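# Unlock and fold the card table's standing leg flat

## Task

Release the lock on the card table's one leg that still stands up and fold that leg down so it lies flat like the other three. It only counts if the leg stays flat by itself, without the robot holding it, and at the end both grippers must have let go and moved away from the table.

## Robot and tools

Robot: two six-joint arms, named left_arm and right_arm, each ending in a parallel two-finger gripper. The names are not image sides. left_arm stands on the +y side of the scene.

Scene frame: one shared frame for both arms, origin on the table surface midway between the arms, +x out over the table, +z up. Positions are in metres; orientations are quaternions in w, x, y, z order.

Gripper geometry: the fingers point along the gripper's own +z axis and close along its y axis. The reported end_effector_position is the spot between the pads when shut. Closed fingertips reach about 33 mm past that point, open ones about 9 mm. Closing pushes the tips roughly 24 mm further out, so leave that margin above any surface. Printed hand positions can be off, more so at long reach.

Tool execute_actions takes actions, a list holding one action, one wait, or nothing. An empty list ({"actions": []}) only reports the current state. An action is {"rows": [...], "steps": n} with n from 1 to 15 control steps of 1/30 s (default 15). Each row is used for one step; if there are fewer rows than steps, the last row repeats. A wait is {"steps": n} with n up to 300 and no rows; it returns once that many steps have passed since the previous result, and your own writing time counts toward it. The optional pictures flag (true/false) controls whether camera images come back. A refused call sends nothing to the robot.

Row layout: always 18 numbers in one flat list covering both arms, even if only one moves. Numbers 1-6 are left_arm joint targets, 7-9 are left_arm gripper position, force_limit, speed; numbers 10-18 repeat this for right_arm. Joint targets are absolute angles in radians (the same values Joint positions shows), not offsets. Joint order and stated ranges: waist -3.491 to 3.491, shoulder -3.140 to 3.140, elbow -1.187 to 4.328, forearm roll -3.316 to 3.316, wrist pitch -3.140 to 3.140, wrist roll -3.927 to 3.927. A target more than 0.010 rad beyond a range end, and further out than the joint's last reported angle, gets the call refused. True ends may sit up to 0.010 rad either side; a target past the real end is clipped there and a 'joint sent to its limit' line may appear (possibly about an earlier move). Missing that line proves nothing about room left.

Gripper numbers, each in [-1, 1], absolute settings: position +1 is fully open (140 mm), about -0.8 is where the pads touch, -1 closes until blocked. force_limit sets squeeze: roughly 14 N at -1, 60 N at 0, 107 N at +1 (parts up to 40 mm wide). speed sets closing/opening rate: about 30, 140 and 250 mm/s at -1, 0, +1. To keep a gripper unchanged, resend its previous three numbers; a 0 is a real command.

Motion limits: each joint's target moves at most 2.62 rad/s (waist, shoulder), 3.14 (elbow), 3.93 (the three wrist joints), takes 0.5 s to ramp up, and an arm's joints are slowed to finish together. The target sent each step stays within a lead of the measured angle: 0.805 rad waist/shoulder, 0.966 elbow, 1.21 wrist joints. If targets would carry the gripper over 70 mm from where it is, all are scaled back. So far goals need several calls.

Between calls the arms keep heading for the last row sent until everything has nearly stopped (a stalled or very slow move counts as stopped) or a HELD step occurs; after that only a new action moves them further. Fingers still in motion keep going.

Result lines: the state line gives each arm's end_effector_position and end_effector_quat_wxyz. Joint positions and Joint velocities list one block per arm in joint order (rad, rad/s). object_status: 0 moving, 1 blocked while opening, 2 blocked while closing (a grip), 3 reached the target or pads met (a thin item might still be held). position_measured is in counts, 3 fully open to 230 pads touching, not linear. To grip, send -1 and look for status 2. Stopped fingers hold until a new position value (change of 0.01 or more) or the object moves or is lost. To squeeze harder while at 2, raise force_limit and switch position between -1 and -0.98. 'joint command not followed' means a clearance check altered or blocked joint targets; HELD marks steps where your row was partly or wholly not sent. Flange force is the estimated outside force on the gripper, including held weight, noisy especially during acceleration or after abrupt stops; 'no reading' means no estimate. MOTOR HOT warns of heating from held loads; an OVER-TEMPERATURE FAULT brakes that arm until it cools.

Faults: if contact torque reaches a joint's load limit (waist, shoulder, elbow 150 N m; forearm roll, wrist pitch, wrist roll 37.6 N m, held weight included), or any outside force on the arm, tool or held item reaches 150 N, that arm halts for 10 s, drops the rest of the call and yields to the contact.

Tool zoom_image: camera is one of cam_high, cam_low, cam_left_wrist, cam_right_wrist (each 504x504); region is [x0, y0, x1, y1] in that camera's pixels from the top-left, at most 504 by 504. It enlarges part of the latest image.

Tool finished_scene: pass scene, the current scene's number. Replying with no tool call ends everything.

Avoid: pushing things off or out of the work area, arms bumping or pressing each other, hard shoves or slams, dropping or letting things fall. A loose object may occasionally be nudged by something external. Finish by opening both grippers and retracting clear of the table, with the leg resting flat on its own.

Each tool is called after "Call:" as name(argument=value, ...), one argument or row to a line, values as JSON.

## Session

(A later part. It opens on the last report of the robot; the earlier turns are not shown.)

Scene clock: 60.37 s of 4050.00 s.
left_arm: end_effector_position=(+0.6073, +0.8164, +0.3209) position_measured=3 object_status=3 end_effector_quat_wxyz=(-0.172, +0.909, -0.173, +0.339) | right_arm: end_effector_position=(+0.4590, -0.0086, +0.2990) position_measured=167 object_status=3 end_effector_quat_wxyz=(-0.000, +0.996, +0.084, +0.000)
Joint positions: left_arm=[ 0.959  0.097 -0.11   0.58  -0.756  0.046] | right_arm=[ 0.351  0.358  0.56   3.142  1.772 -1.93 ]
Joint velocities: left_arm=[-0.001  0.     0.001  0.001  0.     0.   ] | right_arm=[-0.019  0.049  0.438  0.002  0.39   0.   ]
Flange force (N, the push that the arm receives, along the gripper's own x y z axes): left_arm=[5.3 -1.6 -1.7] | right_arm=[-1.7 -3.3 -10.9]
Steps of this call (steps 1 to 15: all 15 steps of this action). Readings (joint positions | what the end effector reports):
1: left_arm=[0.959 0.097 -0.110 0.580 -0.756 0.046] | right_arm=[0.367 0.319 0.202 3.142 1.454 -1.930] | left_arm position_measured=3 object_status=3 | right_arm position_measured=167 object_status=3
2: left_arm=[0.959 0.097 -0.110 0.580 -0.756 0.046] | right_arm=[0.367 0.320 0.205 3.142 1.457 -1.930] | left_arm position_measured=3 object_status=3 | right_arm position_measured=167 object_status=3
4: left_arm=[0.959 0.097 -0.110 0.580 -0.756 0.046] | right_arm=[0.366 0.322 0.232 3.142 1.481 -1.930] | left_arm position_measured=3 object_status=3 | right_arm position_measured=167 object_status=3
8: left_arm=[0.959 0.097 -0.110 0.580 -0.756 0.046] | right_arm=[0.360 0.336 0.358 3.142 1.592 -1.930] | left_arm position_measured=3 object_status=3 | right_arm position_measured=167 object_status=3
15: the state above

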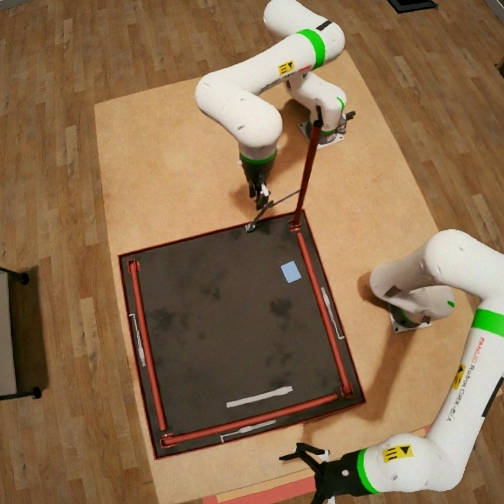

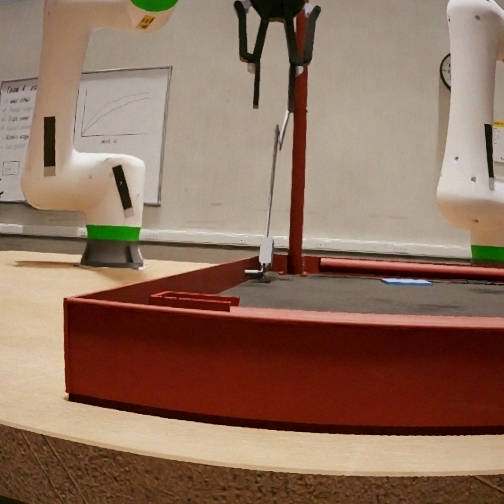

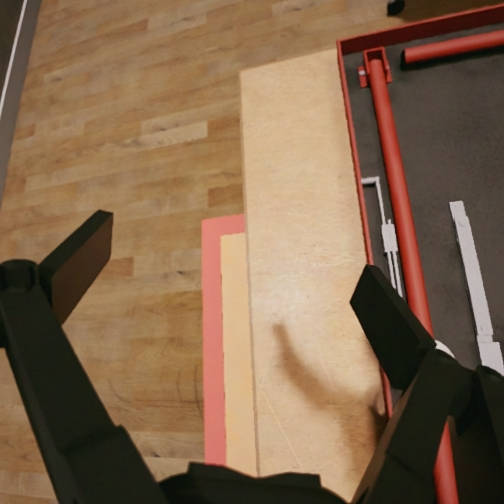

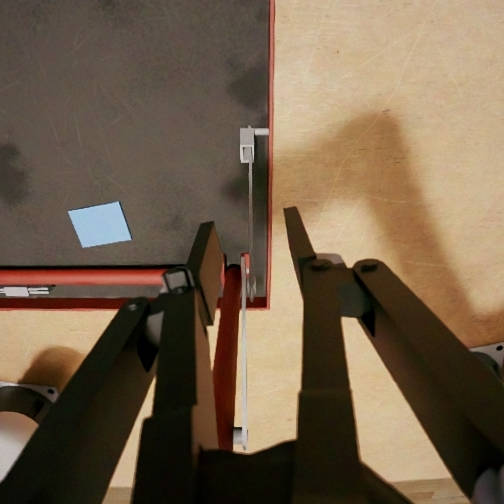

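Call:
execute_actions(
  actions=[
    {"rows":[[0.959,0.097,-0.11,0.58,-0.756,0.046,1,0,0,-0.1,0.2,0.45,3.1416,1.79,-1.62,0.3,0,0]]},
  ],
  pictures=false,
)

Call:
execute_actions(
  actions=[
    {"rows":[[0.959,0.097,-0.11,0.58,-0.756,0.046,1,0,0,-0.1,-0.754,-0.136,3.1416,1.118,-1.62,0.3,0,0]]},
  ],
  pictures=false,
)

Call:
execute_actions(
  actions=[
    {"steps":25},
  ],
  pictures=false,
)

Call:
execute_actions(
  actions=[
    {"rows":[[0.959,0.097,-0.11,0.58,-0.756,0.046,1,0,0,0.481,-0.754,-0.136,3.1416,1.118,-1.62,0.3,0,0]]},
  ],
  pictures=false,
)

Call:
execute_actions(
  actions=[
    {"steps":15},
  ],
)

Scene clock: 71.73 s of 4050.00 s.
left_arm: end_effector_position=(+0.6073, +0.8164, +0.3209) position_measured=3 object_status=3 end_effector_quat_wxyz=(-0.172, +0.909, -0.173, +0.339) | right_arm: end_effector_position=(+0.5198, -0.1544, +0.3270) position_measured=91 object_status=0 end_effector_quat_wxyz=(-0.002, +0.999, +0.038, +0.010)
Joint positions: left_arm=[ 0.959  0.097 -0.11   0.58  -0.756  0.046] | right_arm=[ 0.061  0.257  0.497  3.141  1.79  -1.731]
Joint velocities: left_arm=[ 0.    -0.     0.     0.001 -0.    -0.   ] | right_arm=[-0.724 -0.257 -0.209 -0.    -0.     0.495]
Flange force (N, the push that the arm receives, along the gripper's own x y z axes): left_arm=[4.0 0.5 -1.6] | right_arm=[6.4 -0.7 -4.7]
Steps of this call (steps 1 to 30: the robot went on to your last target; steps 31 to 90: nothing new was sent; then 7.87 s passed at rest; steps 91 to 105: all 15 steps of this action). Readings (joint positions | what the end effector reports):
91: left_arm=[0.959 0.097 -0.110 0.580 -0.756 0.046] | right_arm=[0.350 0.360 0.580 3.142 1.790 -1.930] | left_arm position_measured=3 object_status=3 | right_arm position_measured=167 object_status=0
92: left_arm=[0.959 0.097 -0.110 0.580 -0.756 0.046] | right_arm=[0.347 0.359 0.579 3.141 1.790 -1.929] | left_arm position_measured=3 object_status=3 | right_arm position_measured=164 object_status=0
94: left_arm=[0.959 0.097 -0.110 0.580 -0.756 0.046] | right_arm=[0.325 0.351 0.573 3.141 1.790 -1.913] | left_arm position_measured=3 object_status=3 | right_arm position_measured=149 object_status=0
98: left_arm=[0.959 0.097 -0.110 0.580 -0.756 0.046] | right_arm=[0.230 0.317 0.545 3.141 1.790 -1.847] | left_arm position_measured=3 object_status=3 | right_arm position_measured=118 object_status=0
105: the state above

Scene clock: 72.23 s of 4050.00 s.
left_arm: end_effector_position=(+0.6073, +0.8164, +0.3209) position_measured=3 object_status=3 end_effector_quat_wxyz=(-0.172, +0.909, -0.173, +0.339) | right_arm: end_effector_position=(+0.4903, -0.2183, +0.4363) position_measured=91 object_status=3 end_effector_quat_wxyz=(-0.025, +0.970, +0.019, +0.241)
Joint positions: left_arm=[ 0.959  0.097 -0.11   0.58  -0.756  0.046] | right_arm=[-0.054 -0.223  0.173  3.141  1.477 -1.655]
Joint velocities: left_arm=[-0.001 -0.     0.    -0.     0.001  0.   ] | right_arm=[-0.098 -1.114 -0.648  0.001 -0.752  0.072]
Flange force (N, the push that the arm receives, along the gripper's own x y z axes): left_arm=[5.5 -0.5 -2.5] | right_arm=[1.8 -2.8 -2.6]
Steps of this call (steps 1 to 15: all 15 steps of this action). Readings (joint positions | what the end effector reports):
1: left_arm=[0.959 0.097 -0.110 0.580 -0.756 0.046] | right_arm=[0.036 0.248 0.489 3.141 1.790 -1.714] | left_arm position_measured=3 object_status=3 | right_arm position_measured=91 object_status=0
2: left_arm=[0.959 0.097 -0.110 0.580 -0.756 0.046] | right_arm=[0.014 0.237 0.480 3.141 1.789 -1.699] | left_arm position_measured=3 object_status=3 | right_arm position_measured=91 object_status=0
4: left_arm=[0.959 0.097 -0.110 0.580 -0.756 0.046] | right_arm=[-0.013 0.198 0.449 3.141 1.772 -1.686] | left_arm position_measured=3 object_status=3 | right_arm position_measured=91 object_status=3
8: left_arm=[0.959 0.097 -0.110 0.580 -0.756 0.046] | right_arm=[-0.030 0.052 0.339 3.141 1.675 -1.673] | left_arm position_measured=3 object_status=3 | right_arm position_measured=91 object_status=3
15: the state above

Scene clock: 73.07 s of 4050.00 s.
left_arm: end_effector_position=(+0.6073, +0.8164, +0.3209) position_measured=3 object_status=3 end_effector_quat_wxyz=(-0.172, +0.909, -0.173, +0.339) | right_arm: end_effector_position=(+0.4076, -0.2463, +0.5621) position_measured=91 object_status=3 end_effector_quat_wxyz=(-0.032, +0.860, +0.012, +0.509)
Joint positions: left_arm=[ 0.959  0.097 -0.11   0.58  -0.756  0.046] | right_arm=[-0.1   -0.754 -0.136  3.142  1.118 -1.62 ]
Joint velocities: left_arm=[ 0.001  0.    -0.     0.     0.    -0.   ] | right_arm=[-0.001 -0.    -0.     0.001 -0.    -0.   ]
Flange force (N, the push that the arm receives, along the gripper's own x y z axes): left_arm=[3.9 -0.1 -1.7] | right_arm=no reading
Steps of this call (steps 1 to 25: the robot went on to your last target). Readings (joint positions | what the end effector reports):
1: left_arm=[0.959 0.097 -0.110 0.580 -0.756 0.046] | right_arm=[-0.057 -0.261 0.152 3.141 1.452 -1.652] | left_arm position_measured=3 object_status=3 | right_arm position_measured=91 object_status=3
2: left_arm=[0.959 0.097 -0.110 0.580 -0.756 0.046] | right_arm=[-0.061 -0.298 0.130 3.141 1.426 -1.650] | left_arm position_measured=3 object_status=3 | right_arm position_measured=91 object_status=3
4: left_arm=[0.959 0.097 -0.110 0.580 -0.756 0.046] | right_arm=[-0.067 -0.373 0.086 3.141 1.376 -1.645] | left_arm position_measured=3 object_status=3 | right_arm position_measured=91 object_status=3
8: left_arm=[0.959 0.097 -0.110 0.580 -0.756 0.046] | right_arm=[-0.080 -0.523 -0.001 3.141 1.274 -1.635] | left_arm position_measured=3 object_status=3 | right_arm position_measured=91 object_status=3
25: the state above

Scene clock: 73.57 s of 4050.00 s.
left_arm: end_effector_position=(+0.6073, +0.8164, +0.3209) position_measured=3 object_status=3 end_effector_quat_wxyz=(-0.172, +0.909, -0.173, +0.339) | right_arm: end_effector_position=(+0.3320, -0.1299, +0.5621) position_measured=91 object_status=3 end_effector_quat_wxyz=(-0.119, +0.845, +0.159, +0.496)
Joint positions: left_arm=[ 0.959  0.097 -0.11   0.58  -0.756  0.046] | right_arm=[ 0.245 -0.754 -0.136  3.142  1.118 -1.62 ]
Joint velocities: left_arm=[0.    0.    0.    0.001 0.    0.   ] | right_arm=[ 0.892  0.     0.    -0.001 -0.001 -0.001]
Flange force (N, the push that the arm receives, along the gripper's own x y z axes): left_arm=[5.7 -0.2 -2.2] | right_arm=no reading
Steps of this call (steps 1 to 15: all 15 steps of this action). Readings (joint positions | what the end effector reports):
1: left_arm=[0.959 0.097 -0.110 0.580 -0.756 0.046] | right_arm=[-0.100 -0.754 -0.136 3.142 1.118 -1.620] | left_arm position_measured=3 object_status=3 | right_arm position_measured=91 object_status=3
2: left_arm=[0.959 0.097 -0.110 0.580 -0.756 0.046] | right_arm=[-0.097 -0.754 -0.136 3.142 1.118 -1.620] | left_arm position_measured=3 object_status=3 | right_arm position_measured=91 object_status=3
4: left_arm=[0.959 0.097 -0.110 0.580 -0.756 0.046] | right_arm=[-0.075 -0.754 -0.136 3.142 1.118 -1.620] | left_arm position_measured=3 object_status=3 | right_arm position_measured=91 object_status=3
8: left_arm=[0.959 0.097 -0.110 0.580 -0.756 0.046] | right_arm=[0.034 -0.754 -0.136 3.142 1.118 -1.620] | left_arm position_measured=3 object_status=3 | right_arm position_measured=91 object_status=3
15: the state above

Scene clock: 74.07 s of 4050.00 s.
left_arm: end_effector_position=(+0.6073, +0.8164, +0.3209) position_measured=3 object_status=3 end_effector_quat_wxyz=(-0.172, +0.909, -0.173, +0.339) | right_arm: end_effector_position=(+0.2596, -0.0684, +0.5621) position_measured=91 object_status=3 end_effector_quat_wxyz=(-0.176, +0.821, +0.257, +0.479)
Joint positions: left_arm=[ 0.959  0.097 -0.11   0.58  -0.756  0.046] | right_arm=[ 0.481 -0.754 -0.136  3.142  1.118 -1.62 ]
Joint velocities: left_arm=[ 0.001 -0.     0.     0.    -0.     0.   ] | right_arm=[ 0.001  0.001 -0.    -0.001  0.    -0.   ]
Flange force (N, the push that the arm receives, along the gripper's own x y z axes): left_arm=[6.4 -0.4 -0.5] | right_arm=no reading
Steps of this call (steps 1 to 15: the robot went on to your last target). Readings (joint positions | what the end effector reports):
1: left_arm=[0.959 0.097 -0.110 0.580 -0.756 0.046] | right_arm=[0.275 -0.754 -0.136 3.142 1.118 -1.620] | left_arm position_measured=3 object_status=3 | right_arm position_measured=91 object_status=3
2: left_arm=[0.959 0.097 -0.110 0.580 -0.756 0.046] | right_arm=[0.306 -0.754 -0.136 3.142 1.118 -1.620] | left_arm position_measured=3 object_status=3 | right_arm position_measured=91 object_status=3
4: left_arm=[0.959 0.097 -0.110 0.580 -0.756 0.046] | right_arm=[0.366 -0.754 -0.136 3.142 1.118 -1.620] | left_arm position_measured=3 object_status=3 | right_arm position_measured=91 object_status=3
8: left_arm=[0.959 0.097 -0.110 0.580 -0.756 0.046] | right_arm=[0.459 -0.754 -0.136 3.142 1.118 -1.620] | left_arm position_measured=3 object_status=3 | right_arm position_measured=91 object_status=3
15: the state above

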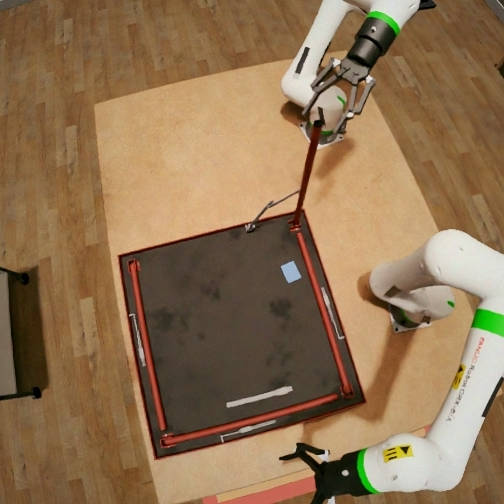

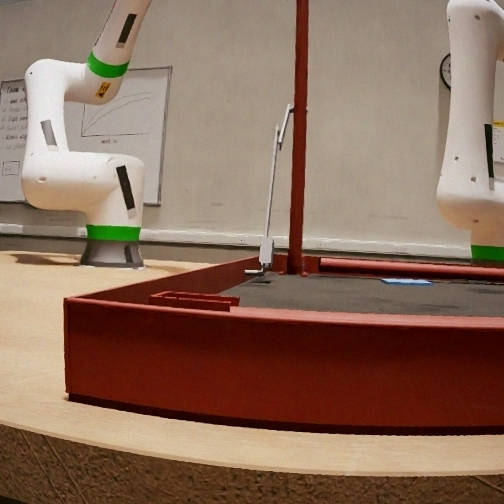

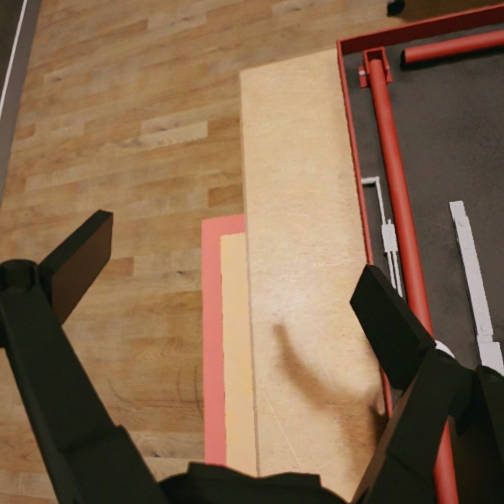

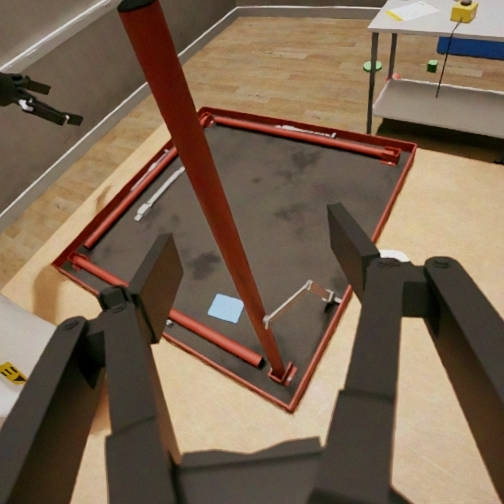

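Call:
execute_actions(
  actions=[
    {"rows":[[0.959,0.097,-0.11,0.58,-0.756,0.046,1,0,0,0.55,-0.58,-0.08,3.1416,1.0,-1.6,0.1,0,0]]},
  ],
)

Scene clock: 76.17 s of 4050.00 s.
left_arm: end_effector_position=(+0.6073, +0.8164, +0.3209) position_measured=3 object_status=3 end_effector_quat_wxyz=(-0.172, +0.909, -0.173, +0.339) | right_arm: end_effector_position=(+0.2977, +0.0012, +0.5633) position_measured=117 object_status=3 end_effector_quat_wxyz=(-0.188, +0.808, +0.294, +0.474)
Joint positions: left_arm=[ 0.959  0.097 -0.11   0.58  -0.756  0.046] | right_arm=[ 0.55  -0.58  -0.08   3.142  1.    -1.6  ]
Joint velocities: left_arm=[ 0.001 -0.     0.    -0.001  0.     0.   ] | right_arm=[-0.001  0.004 -0.    -0.    -0.002  0.001]
Flange force (N, the push that the arm receives, along the gripper's own x y z axes): left_arm=[6.2 -1.4 -2.1] | right_arm=no reading
Steps of this call (steps 1 to 15: the robot went on to your last target; steps 16 to 48: nothing new was sent; steps 49 to 63: all 15 steps of this action). Readings (joint positions | what the end effector reports):
49: left_arm=[0.959 0.097 -0.110 0.580 -0.756 0.046] | right_arm=[0.481 -0.754 -0.136 3.142 1.118 -1.620] | left_arm position_measured=3 object_status=3 | right_arm position_measured=91 object_status=0
50: left_arm=[0.959 0.097 -0.110 0.580 -0.756 0.046] | right_arm=[0.482 -0.751 -0.135 3.142 1.116 -1.620] | left_arm position_measured=3 object_status=3 | right_arm position_measured=94 object_status=0
52: left_arm=[0.959 0.097 -0.110 0.580 -0.756 0.046] | right_arm=[0.491 -0.729 -0.128 3.142 1.101 -1.617] | left_arm position_measured=3 object_status=3 | right_arm position_measured=109 object_status=0
56: left_arm=[0.959 0.097 -0.110 0.580 -0.756 0.046] | right_arm=[0.530 -0.629 -0.096 3.142 1.034 -1.606] | left_arm position_measured=3 object_status=3 | right_arm position_measured=117 object_status=0
63: the state above

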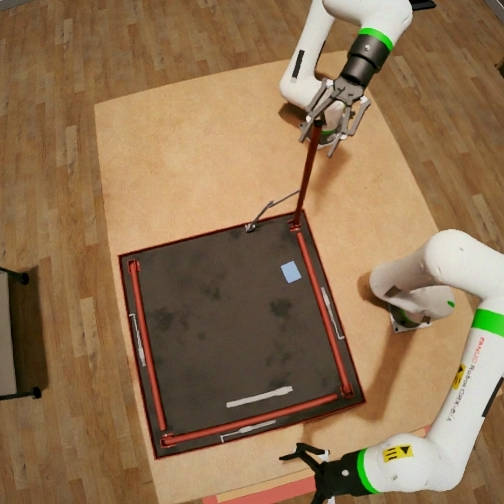

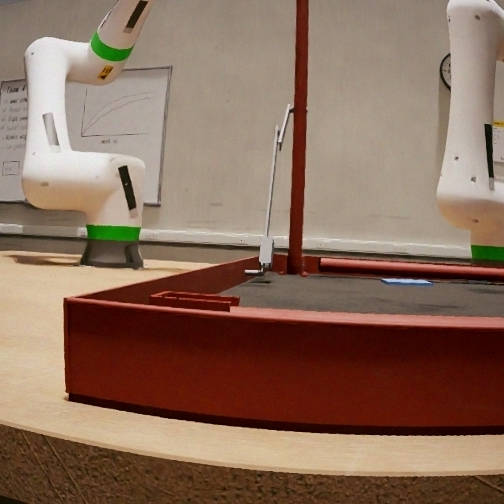

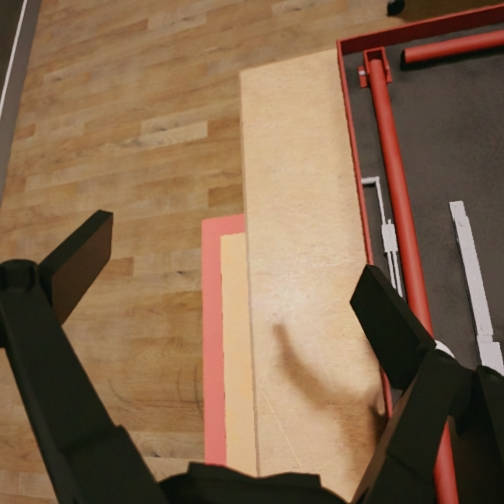

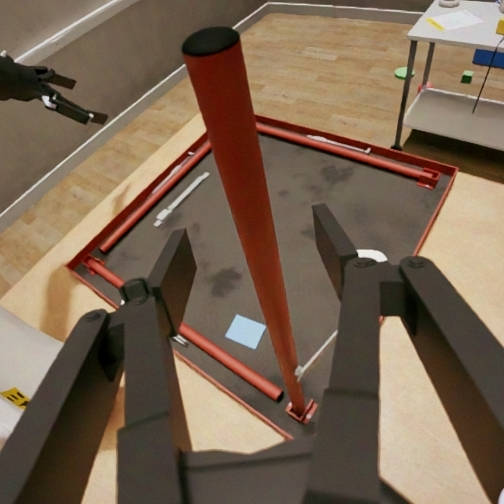

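Call:
execute_actions(
  actions=[
    {"rows":[[0.959,0.097,-0.11,0.58,-0.756,0.046,1,0,0,0.55,-0.545,-0.068,3.1416,0.977,-1.6,-1,-0.8,0]]},
  ],
  pictures=false,
)

Call:
execute_actions(
  actions=[
    {"rows":[[0.959,0.097,-0.11,0.58,-0.756,0.046,1,0,0,0.376,0.003,0.387,3.1416,1.184,-1.76,-1,-0.8,0]]},
  ],
)

Call:
execute_actions(
  actions=[
    {"steps":15},
  ],
)

Scene clock: 80.40 s of 4050.00 s.
left_arm: end_effector_position=(+0.6073, +0.8164, +0.3209) position_measured=3 object_status=3 end_effector_quat_wxyz=(-0.172, +0.909, -0.173, +0.339) | right_arm: end_effector_position=(+0.3104, +0.0124, +0.5621) position_measured=198 object_status=0 end_effector_quat_wxyz=(-0.188, +0.808, +0.294, +0.474)
Joint positions: left_arm=[ 0.959  0.097 -0.11   0.58  -0.756  0.046] | right_arm=[ 0.55  -0.545 -0.068  3.142  0.977 -1.6  ]
Joint velocities: left_arm=[ 0.    -0.    -0.001  0.     0.     0.001] | right_arm=[ 0.001  0.001  0.    -0.    -0.    -0.   ]
Flange force (N, the push that the arm receives, along the gripper's own x y z axes): left_arm=[4.6 3.3 -2.0] | right_arm=no reading
Steps of this call (steps 1 to 15: the robot went on to your last target; steps 16 to 90: nothing new was sent; then 0.73 s passed at rest; steps 91 to 105: all 15 steps of this action). Readings (joint positions | what the end effector reports):
91: left_arm=[0.959 0.097 -0.110 0.580 -0.756 0.046] | right_arm=[0.550 -0.580 -0.080 3.142 1.000 -1.600] | left_arm position_measured=3 object_status=3 | right_arm position_measured=117 object_status=0
92: left_arm=[0.959 0.097 -0.110 0.580 -0.756 0.046] | right_arm=[0.550 -0.577 -0.079 3.142 0.998 -1.600] | left_arm position_measured=3 object_status=3 | right_arm position_measured=120 object_status=0
94: left_arm=[0.959 0.097 -0.110 0.580 -0.756 0.046] | right_arm=[0.550 -0.559 -0.073 3.142 0.986 -1.600] | left_arm position_measured=3 object_status=3 | right_arm position_measured=135 object_status=0
98: left_arm=[0.959 0.097 -0.110 0.580 -0.756 0.046] | right_arm=[0.550 -0.546 -0.068 3.142 0.977 -1.600] | left_arm position_measured=3 object_status=3 | right_arm position_measured=165 object_status=0
105: the state above

Scene clock: 80.90 s of 4050.00 s.
left_arm: end_effector_position=(+0.6073, +0.8164, +0.3209) position_measured=3 object_status=3 end_effector_quat_wxyz=(-0.172, +0.909, -0.173, +0.339) | right_arm: end_effector_position=(+0.4390, +0.0399, +0.5348) position_measured=198 object_status=2 end_effector_quat_wxyz=(-0.155, +0.878, +0.218, +0.397)
Joint positions: left_arm=[ 0.959  0.097 -0.11   0.58  -0.756  0.046] | right_arm=[ 0.441 -0.201  0.218  3.142  1.108 -1.7  ]
Joint velocities: left_arm=[ 0.    -0.     0.001 -0.001 -0.    -0.   ] | right_arm=[-0.27   0.856  0.706  0.001  0.324 -0.249]
Flange force (N, the push that the arm receives, along the gripper's own x y z axes): left_arm=[4.2 2.0 -1.4] | right_arm=[29.4 26.2 -38.7]
Steps of this call (steps 1 to 15: all 15 steps of this action). Readings (joint positions | what the end effector reports):
1: left_arm=[0.959 0.097 -0.110 0.580 -0.756 0.046] | right_arm=[0.550 -0.545 -0.068 3.142 0.977 -1.600] | left_arm position_measured=3 object_status=3 | right_arm position_measured=198 object_status=0
2: left_arm=[0.959 0.097 -0.110 0.580 -0.756 0.046] | right_arm=[0.549 -0.542 -0.066 3.142 0.978 -1.600] | left_arm position_measured=3 object_status=3 | right_arm position_measured=198 object_status=0
4: left_arm=[0.959 0.097 -0.110 0.580 -0.756 0.046] | right_arm=[0.542 -0.520 -0.047 3.142 0.988 -1.607] | left_arm position_measured=3 object_status=3 | right_arm position_measured=198 object_status=2
8: left_arm=[0.959 0.097 -0.110 0.580 -0.756 0.046] | right_arm=[0.507 -0.410 0.044 3.142 1.029 -1.639] | left_arm position_measured=3 object_status=3 | right_arm position_measured=198 object_status=2
15: the state above

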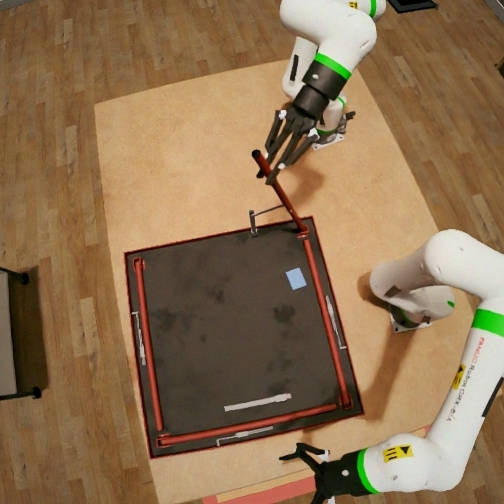

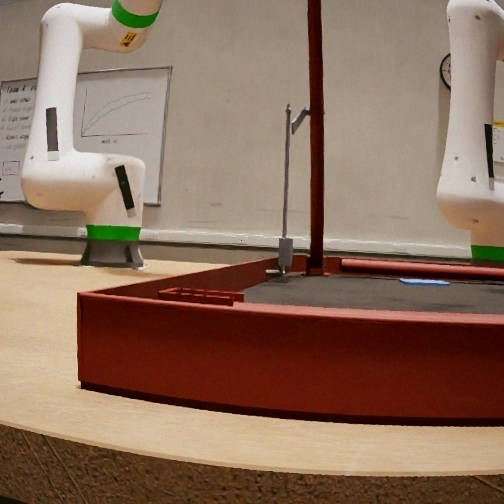

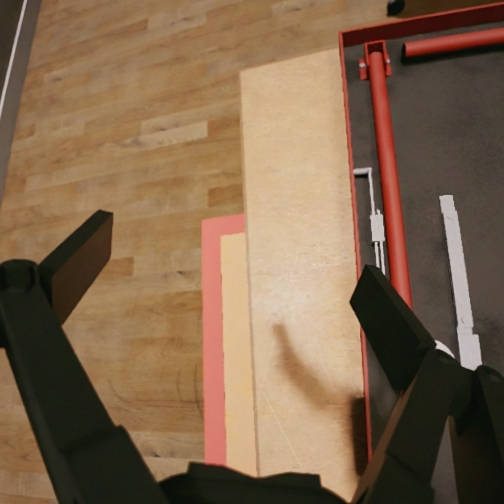

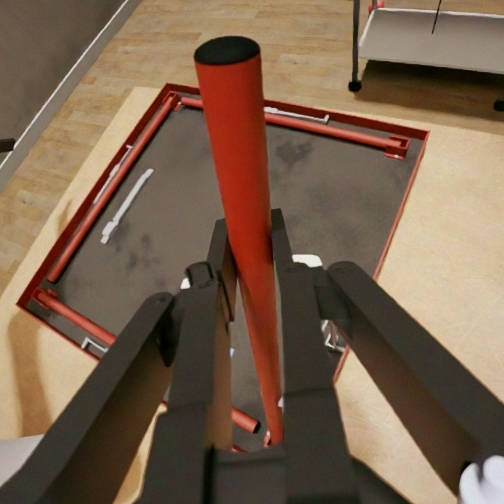

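Scene clock: 81.40 s of 4050.00 s.
left_arm: end_effector_position=(+0.6073, +0.8164, +0.3209) position_measured=3 object_status=3 end_effector_quat_wxyz=(-0.172, +0.909, -0.173, +0.339) | right_arm: end_effector_position=(+0.5195, +0.0457, +0.5003) position_measured=198 object_status=2 end_effector_quat_wxyz=(-0.136, +0.912, +0.167, +0.350)
Joint positions: left_arm=[ 0.959  0.097 -0.11   0.58  -0.756  0.046] | right_arm=[ 0.376  0.003  0.387  3.141  1.184 -1.76 ]
Joint velocities: left_arm=[-0.001  0.     0.     0.     0.    -0.   ] | right_arm=[-0.001  0.001  0.001 -0.001  0.    -0.   ]
Flange force (N, the push that the arm receives, along the gripper's own x y z axes): left_arm=[3.5 2.1 -2.0] | right_arm=[-13.7 5.6 -3.9]
Steps of this call (steps 1 to 15: the robot went on to your last target). Readings (joint positions | what the end effector reports):
1: left_arm=[0.959 0.097 -0.110 0.580 -0.756 0.046] | right_arm=[0.431 -0.172 0.242 3.142 1.119 -1.709] | left_arm position_measured=3 object_status=3 | right_arm position_measured=198 object_status=2
2: left_arm=[0.959 0.097 -0.110 0.580 -0.756 0.046] | right_arm=[0.422 -0.143 0.265 3.142 1.130 -1.717] | left_arm position_measured=3 object_status=3 | right_arm position_measured=198 object_status=2
4: left_arm=[0.959 0.097 -0.110 0.580 -0.756 0.046] | right_arm=[0.405 -0.087 0.312 3.142 1.151 -1.734] | left_arm position_measured=3 object_status=3 | right_arm position_measured=198 object_status=2
8: left_arm=[0.959 0.097 -0.110 0.580 -0.756 0.046] | right_arm=[0.380 -0.009 0.377 3.142 1.180 -1.756] | left_arm position_measured=3 object_status=3 | right_arm position_measured=198 object_status=2
15: the state above

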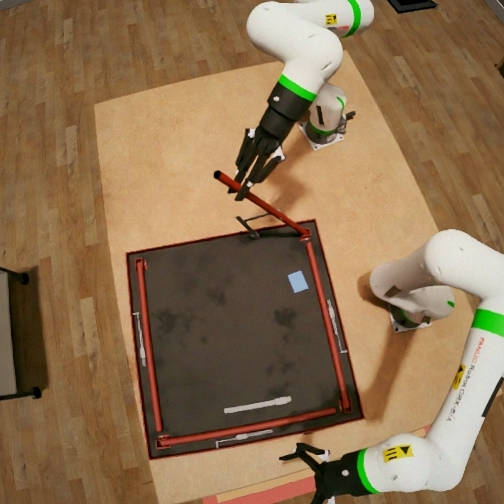

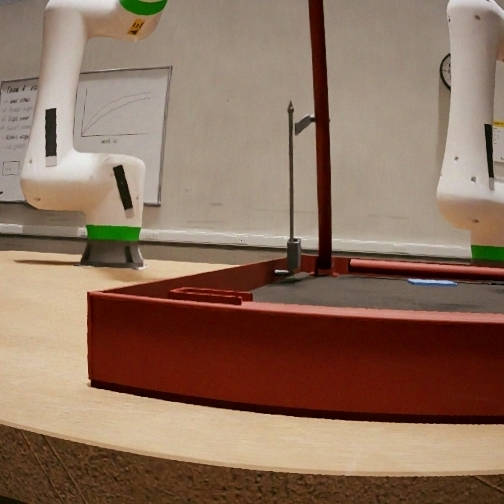

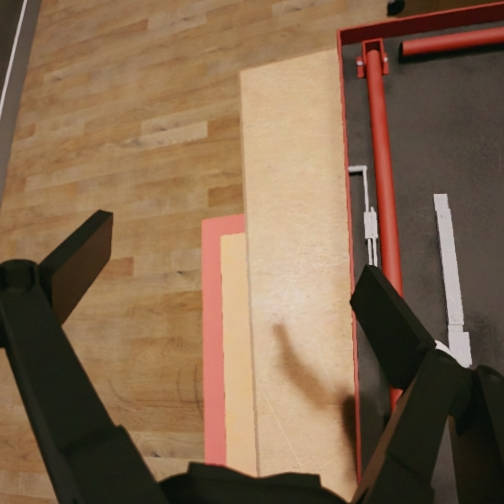

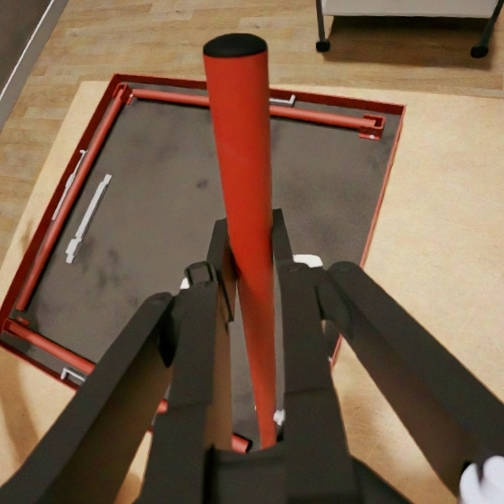

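Call:
execute_actions(
  actions=[
    {"rows":[[0.959,0.097,-0.11,0.58,-0.756,0.046,1,0,0,0.285,0.41,0.65,3.1416,1.24,-1.9,-1,-0.8,0]]},
  ],
  pictures=false,
)

Call:
execute_actions(
  actions=[
    {"steps":12},
  ],
)

Call:
execute_actions(
  actions=[
    {"rows":[[0.959,0.097,-0.11,0.58,-0.756,0.046,1,0,0,0.237,0.615,0.52,3.1416,0.905,-1.96,-1,-0.8,0]]},
  ],
  pictures=false,
)

Call:
execute_actions(
  actions=[
    {"steps":12},
  ],
)

Scene clock: 84.37 s of 4050.00 s.
left_arm: end_effector_position=(+0.6073, +0.8164, +0.3209) position_measured=3 object_status=3 end_effector_quat_wxyz=(-0.172, +0.909, -0.173, +0.339) | right_arm: end_effector_position=(+0.6350, +0.0565, +0.4034) position_measured=198 object_status=2 end_effector_quat_wxyz=(-0.116, +0.948, +0.090, +0.283)
Joint positions: left_arm=[ 0.959  0.097 -0.11   0.58  -0.756  0.046] | right_arm=[ 0.308  0.307  0.583  3.142  1.226 -1.864]
Joint velocities: left_arm=[-0.     0.    -0.     0.001 -0.    -0.   ] | right_arm=[-0.164  0.735  0.473 -0.002  0.106 -0.251]
Flange force (N, the push that the arm receives, along the gripper's own x y z axes): left_arm=[5.3 0.2 -1.4] | right_arm=[8.2 18.3 -15.6]
Steps of this call (steps 1 to 15: the robot went on to your last target; steps 16 to 74: nothing new was sent; steps 75 to 89: all 15 steps of this action). Readings (joint positions | what the end effector reports):
75: left_arm=[0.959 0.097 -0.110 0.580 -0.756 0.046] | right_arm=[0.376 0.003 0.387 3.142 1.184 -1.760] | left_arm position_measured=3 object_status=3 | right_arm position_measured=198 object_status=2
76: left_arm=[0.959 0.097 -0.110 0.580 -0.756 0.046] | right_arm=[0.375 0.006 0.389 3.142 1.184 -1.761] | left_arm position_measured=3 object_status=3 | right_arm position_measured=198 object_status=2
78: left_arm=[0.959 0.097 -0.110 0.580 -0.756 0.046] | right_arm=[0.370 0.028 0.404 3.142 1.186 -1.769] | left_arm position_measured=3 object_status=3 | right_arm position_measured=198 object_status=2
82: left_arm=[0.959 0.097 -0.110 0.580 -0.756 0.046] | right_arm=[0.347 0.129 0.469 3.142 1.200 -1.803] | left_arm position_measured=3 object_status=3 | right_arm position_measured=198 object_status=2
89: the state above

Scene clock: 84.77 s of 4050.00 s.
left_arm: end_effector_position=(+0.6073, +0.8164, +0.3209) position_measured=3 object_status=3 end_effector_quat_wxyz=(-0.172, +0.909, -0.173, +0.339) | right_arm: end_effector_position=(+0.6708, +0.0558, +0.3633) position_measured=198 object_status=2 end_effector_quat_wxyz=(-0.109, +0.957, +0.063, +0.260)
Joint positions: left_arm=[ 0.959  0.097 -0.11   0.58  -0.756  0.046] | right_arm=[ 0.285  0.41   0.65   3.141  1.24  -1.9  ]
Joint velocities: left_arm=[-0.001 -0.     0.    -0.    -0.     0.   ] | right_arm=[-0.001  0.001  0.    -0.001  0.    -0.   ]
Flange force (N, the push that the arm receives, along the gripper's own x y z axes): left_arm=[4.2 1.5 -2.0] | right_arm=[3.7 12.8 -5.4]
Steps of this call (steps 1 to 12: the robot went on to your last target). Readings (joint positions | what the end effector reports):
1: left_arm=[0.959 0.097 -0.110 0.580 -0.756 0.046] | right_arm=[0.302 0.331 0.599 3.142 1.229 -1.873] | left_arm position_measured=3 object_status=3 | right_arm position_measured=198 object_status=2
2: left_arm=[0.959 0.097 -0.110 0.580 -0.756 0.046] | right_arm=[0.297 0.354 0.614 3.142 1.232 -1.881] | left_arm position_measured=3 object_status=3 | right_arm position_measured=198 object_status=2
4: left_arm=[0.959 0.097 -0.110 0.580 -0.756 0.046] | right_arm=[0.289 0.390 0.637 3.142 1.237 -1.893] | left_arm position_measured=3 object_status=3 | right_arm position_measured=198 object_status=2
8: left_arm=[0.959 0.097 -0.110 0.580 -0.756 0.046] | right_arm=[0.285 0.409 0.650 3.141 1.240 -1.900] | left_arm position_measured=3 object_status=3 | right_arm position_measured=198 object_status=2
12: the state above

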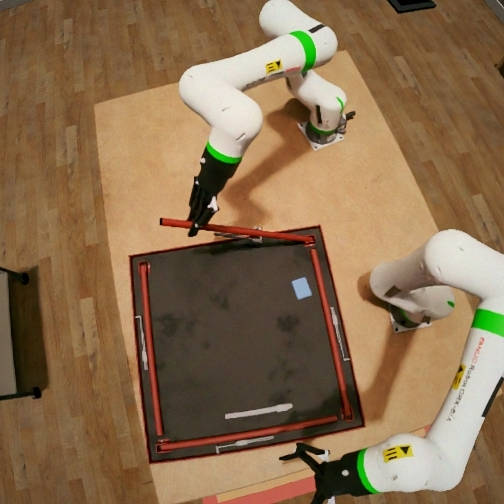

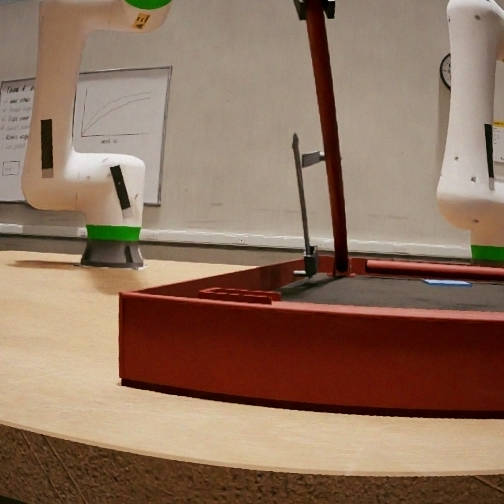

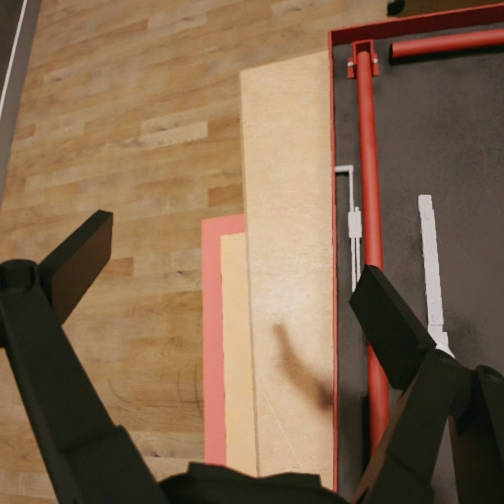

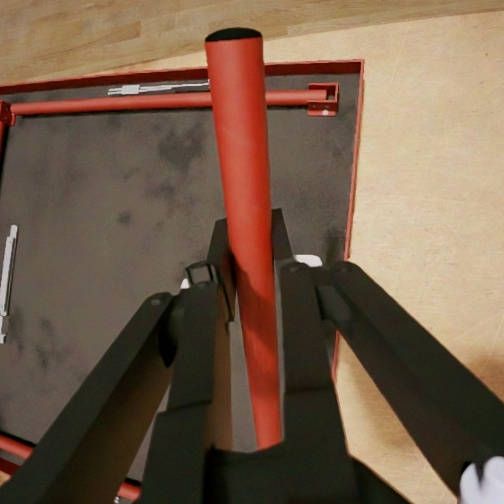

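Scene clock: 85.27 s of 4050.00 s.
left_arm: end_effector_position=(+0.6073, +0.8164, +0.3209) position_measured=3 object_status=3 end_effector_quat_wxyz=(-0.172, +0.909, -0.173, +0.339) | right_arm: end_effector_position=(+0.7615, +0.0596, +0.1965) position_measured=198 object_status=2 end_effector_quat_wxyz=(-0.110, +0.960, +0.016, +0.259)
Joint positions: left_arm=[ 0.959  0.097 -0.11   0.58  -0.756  0.046] | right_arm=[ 0.242  0.596  0.532  3.141  0.937 -1.954]
Joint velocities: left_arm=[-0.002 -0.     0.    -0.001  0.     0.   ] | right_arm=[-0.076  0.331 -0.207  0.    -0.535 -0.095]
Flange force (N, the push that the arm receives, along the gripper's own x y z axes): left_arm=[3.0 3.0 -1.4] | right_arm=[-6.2 -10.8 18.2]
Steps of this call (steps 1 to 15: all 15 steps of this action). Readings (joint positions | what the end effector reports):
1: left_arm=[0.959 0.097 -0.110 0.580 -0.756 0.046] | right_arm=[0.285 0.410 0.650 3.141 1.240 -1.900] | left_arm position_measured=3 object_status=3 | right_arm position_measured=198 object_status=2
2: left_arm=[0.959 0.097 -0.110 0.580 -0.756 0.046] | right_arm=[0.285 0.412 0.648 3.141 1.237 -1.901] | left_arm position_measured=3 object_status=3 | right_arm position_measured=198 object_status=2
4: left_arm=[0.959 0.097 -0.110 0.580 -0.756 0.046] | right_arm=[0.279 0.433 0.635 3.141 1.202 -1.907] | left_arm position_measured=3 object_status=3 | right_arm position_measured=198 object_status=2
8: left_arm=[0.959 0.097 -0.110 0.580 -0.756 0.046] | right_arm=[0.265 0.495 0.596 3.142 1.101 -1.925] | left_arm position_measured=3 object_status=3 | right_arm position_measured=198 object_status=2
15: the state above

Scene clock: 85.67 s of 4050.00 s.
left_arm: end_effector_position=(+0.6073, +0.8164, +0.3209) position_measured=3 object_status=3 end_effector_quat_wxyz=(-0.172, +0.909, -0.173, +0.339) | right_arm: end_effector_position=(+0.7689, +0.0583, +0.1792) position_measured=198 object_status=2 end_effector_quat_wxyz=(-0.110, +0.959, +0.011, +0.259)
Joint positions: left_arm=[ 0.959  0.097 -0.11   0.58  -0.756  0.046] | right_arm=[ 0.237  0.615  0.52   3.141  0.905 -1.96 ]
Joint velocities: left_arm=[ 0.     0.    -0.    -0.001  0.    -0.   ] | right_arm=[-0.     0.    -0.    -0.     0.     0.001]
Flange force (N, the push that the arm receives, along the gripper's own x y z axes): left_arm=[5.7 1.3 0.0] | right_arm=[-12.9 -19.1 -1.7]
Steps of this call (steps 1 to 12: the robot went on to your last target). Readings (joint positions | what the end effector reports):
1: left_arm=[0.959 0.097 -0.110 0.580 -0.756 0.046] | right_arm=[0.240 0.606 0.526 3.141 0.921 -1.957] | left_arm position_measured=3 object_status=3 | right_arm position_measured=198 object_status=2
2: left_arm=[0.959 0.097 -0.110 0.580 -0.756 0.046] | right_arm=[0.238 0.611 0.522 3.141 0.911 -1.959] | left_arm position_measured=3 object_status=3 | right_arm position_measured=198 object_status=2
4: left_arm=[0.959 0.097 -0.110 0.580 -0.756 0.046] | right_arm=[0.238 0.614 0.521 3.141 0.906 -1.960] | left_arm position_measured=3 object_status=3 | right_arm position_measured=198 object_status=2
8: left_arm=[0.959 0.097 -0.110 0.580 -0.756 0.046] | right_arm=[0.237 0.615 0.520 3.141 0.905 -1.960] | left_arm position_measured=3 object_status=3 | right_arm position_measured=198 object_status=2
12: the state above

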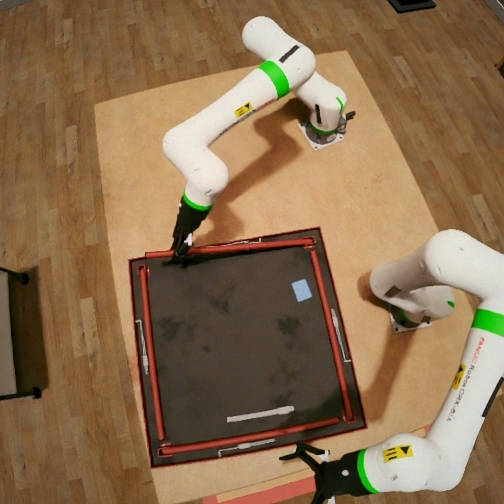

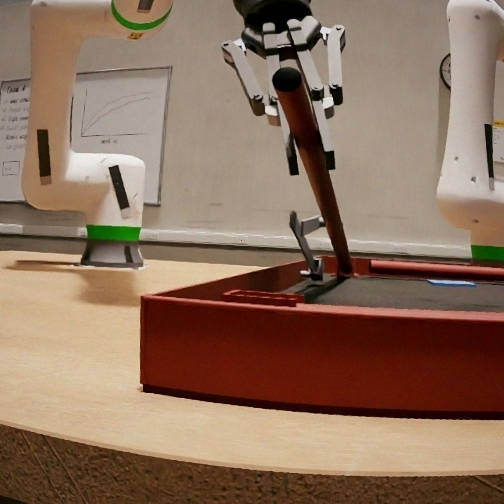

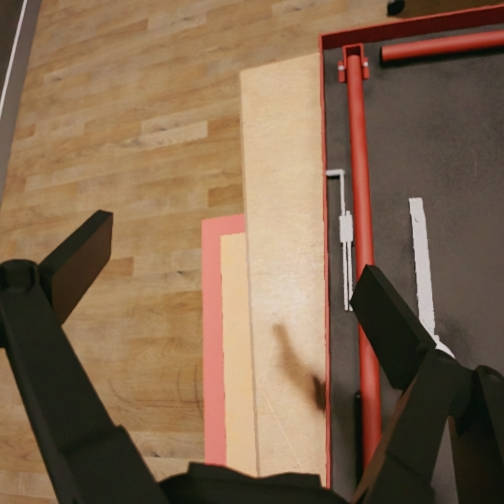

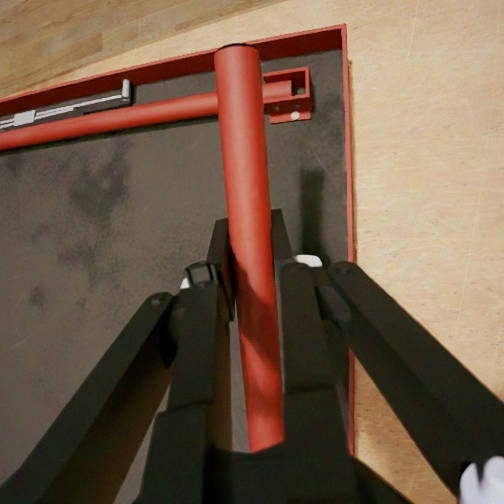

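Call:
execute_actions(
  actions=[
    {"rows":[[0.959,0.097,-0.11,0.58,-0.756,0.046,1,0,0,0.231,0.823,0.672,3.1416,1.0,-2.0,-1,-0.8,0]]},
  ],
  pictures=false,
)

Call:
execute_actions(
  actions=[
    {"rows":[[0.959,0.097,-0.11,0.58,-0.756,0.046,1,0,0,0.231,0.823,0.672,3.1416,1.0,-2.0,-0.35,-0.8,-0.6]]},
  ],
)

Scene clock: 87.90 s of 4050.00 s.
left_arm: end_effector_position=(+0.6073, +0.8164, +0.3209) position_measured=3 object_status=3 end_effector_quat_wxyz=(-0.172, +0.909, -0.173, +0.339) | right_arm: end_effector_position=(+0.7844, +0.0588, +0.0740) position_measured=198 object_status=2 end_effector_quat_wxyz=(-0.084, +0.978, -0.011, +0.191)
Joint positions: left_arm=[ 0.959  0.097 -0.11   0.58  -0.756  0.046] | right_arm=[ 0.231  0.822  0.672  3.142  1.    -2.   ]
Joint velocities: left_arm=[-0.     0.    -0.001  0.     0.    -0.001] | right_arm=[ 0.     0.002  0.01  -0.004  0.009 -0.002]
Flange force (N, the push that the arm receives, along the gripper's own x y z axes): left_arm=[3.9 1.1 -1.7] | right_arm=[21.0 14.1 4.0]
Steps of this call (steps 1 to 30: the robot went on to your last target; steps 31 to 52: nothing new was sent; steps 53 to 67: all 15 steps of this action). Readings (joint positions | what the end effector reports):
53: left_arm=[0.959 0.097 -0.110 0.580 -0.756 0.046] | right_arm=[0.237 0.615 0.520 3.142 0.905 -1.960] | left_arm position_measured=3 object_status=3 | right_arm position_measured=198 object_status=2
54: left_arm=[0.959 0.097 -0.110 0.580 -0.756 0.046] | right_arm=[0.237 0.618 0.522 3.142 0.906 -1.961] | left_arm position_measured=3 object_status=3 | right_arm position_measured=198 object_status=2
56: left_arm=[0.959 0.097 -0.110 0.580 -0.756 0.046] | right_arm=[0.236 0.640 0.538 3.142 0.916 -1.965] | left_arm position_measured=3 object_status=3 | right_arm position_measured=198 object_status=2
60: left_arm=[0.959 0.097 -0.110 0.580 -0.756 0.046] | right_arm=[0.233 0.739 0.611 3.142 0.961 -1.984] | left_arm position_measured=3 object_status=3 | right_arm position_measured=198 object_status=2
67: the state above

Scene clock: 88.40 s of 4050.00 s.
left_arm: end_effector_position=(+0.6073, +0.8164, +0.3209) position_measured=3 object_status=3 end_effector_quat_wxyz=(-0.172, +0.909, -0.173, +0.339) | right_arm: end_effector_position=(+0.7841, +0.0593, +0.0735) position_measured=173 object_status=3 end_effector_quat_wxyz=(-0.085, +0.978, -0.011, +0.190)
Joint positions: left_arm=[ 0.959  0.097 -0.11   0.58  -0.756  0.046] | right_arm=[ 0.231  0.823  0.672  3.142  1.    -2.   ]
Joint velocities: left_arm=[-0.     0.     0.001 -0.     0.     0.   ] | right_arm=[-0.001 -0.    -0.     0.001 -0.001  0.   ]
Flange force (N, the push that the arm receives, along the gripper's own x y z axes): left_arm=[3.3 4.2 -3.3] | right_arm=[-2.3 1.1 -2.0]
Steps of this call (steps 1 to 15: all 15 steps of this action). Readings (joint positions | what the end effector reports):
1: left_arm=[0.959 0.097 -0.110 0.580 -0.756 0.046] | right_arm=[0.231 0.822 0.672 3.142 1.000 -2.000] | left_arm position_measured=3 object_status=3 | right_arm position_measured=198 object_status=0
2: left_arm=[0.959 0.097 -0.110 0.580 -0.756 0.046] | right_arm=[0.231 0.823 0.672 3.142 1.000 -2.000] | left_arm position_measured=3 object_status=3 | right_arm position_measured=198 object_status=0
4: left_arm=[0.959 0.097 -0.110 0.580 -0.756 0.046] | right_arm=[0.231 0.823 0.672 3.141 1.000 -2.000] | left_arm position_measured=3 object_status=3 | right_arm position_measured=189 object_status=0
8: left_arm=[0.959 0.097 -0.110 0.580 -0.756 0.046] | right_arm=[0.231 0.823 0.672 3.141 1.000 -2.000] | left_arm position_measured=3 object_status=3 | right_arm position_measured=174 object_status=0
15: the state above

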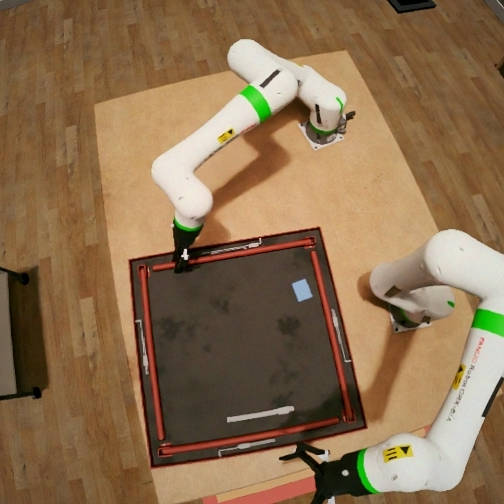

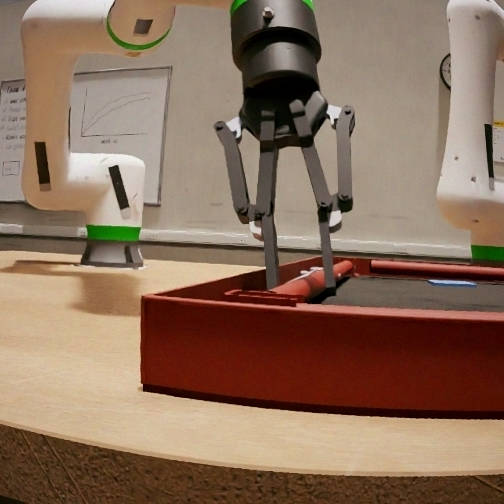

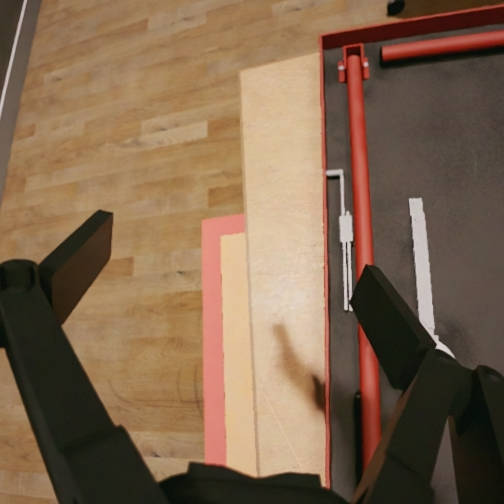

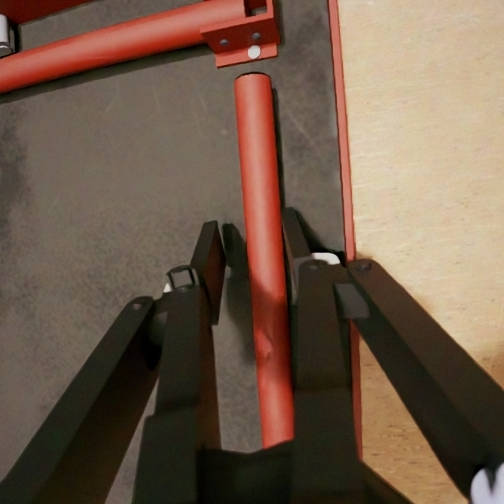

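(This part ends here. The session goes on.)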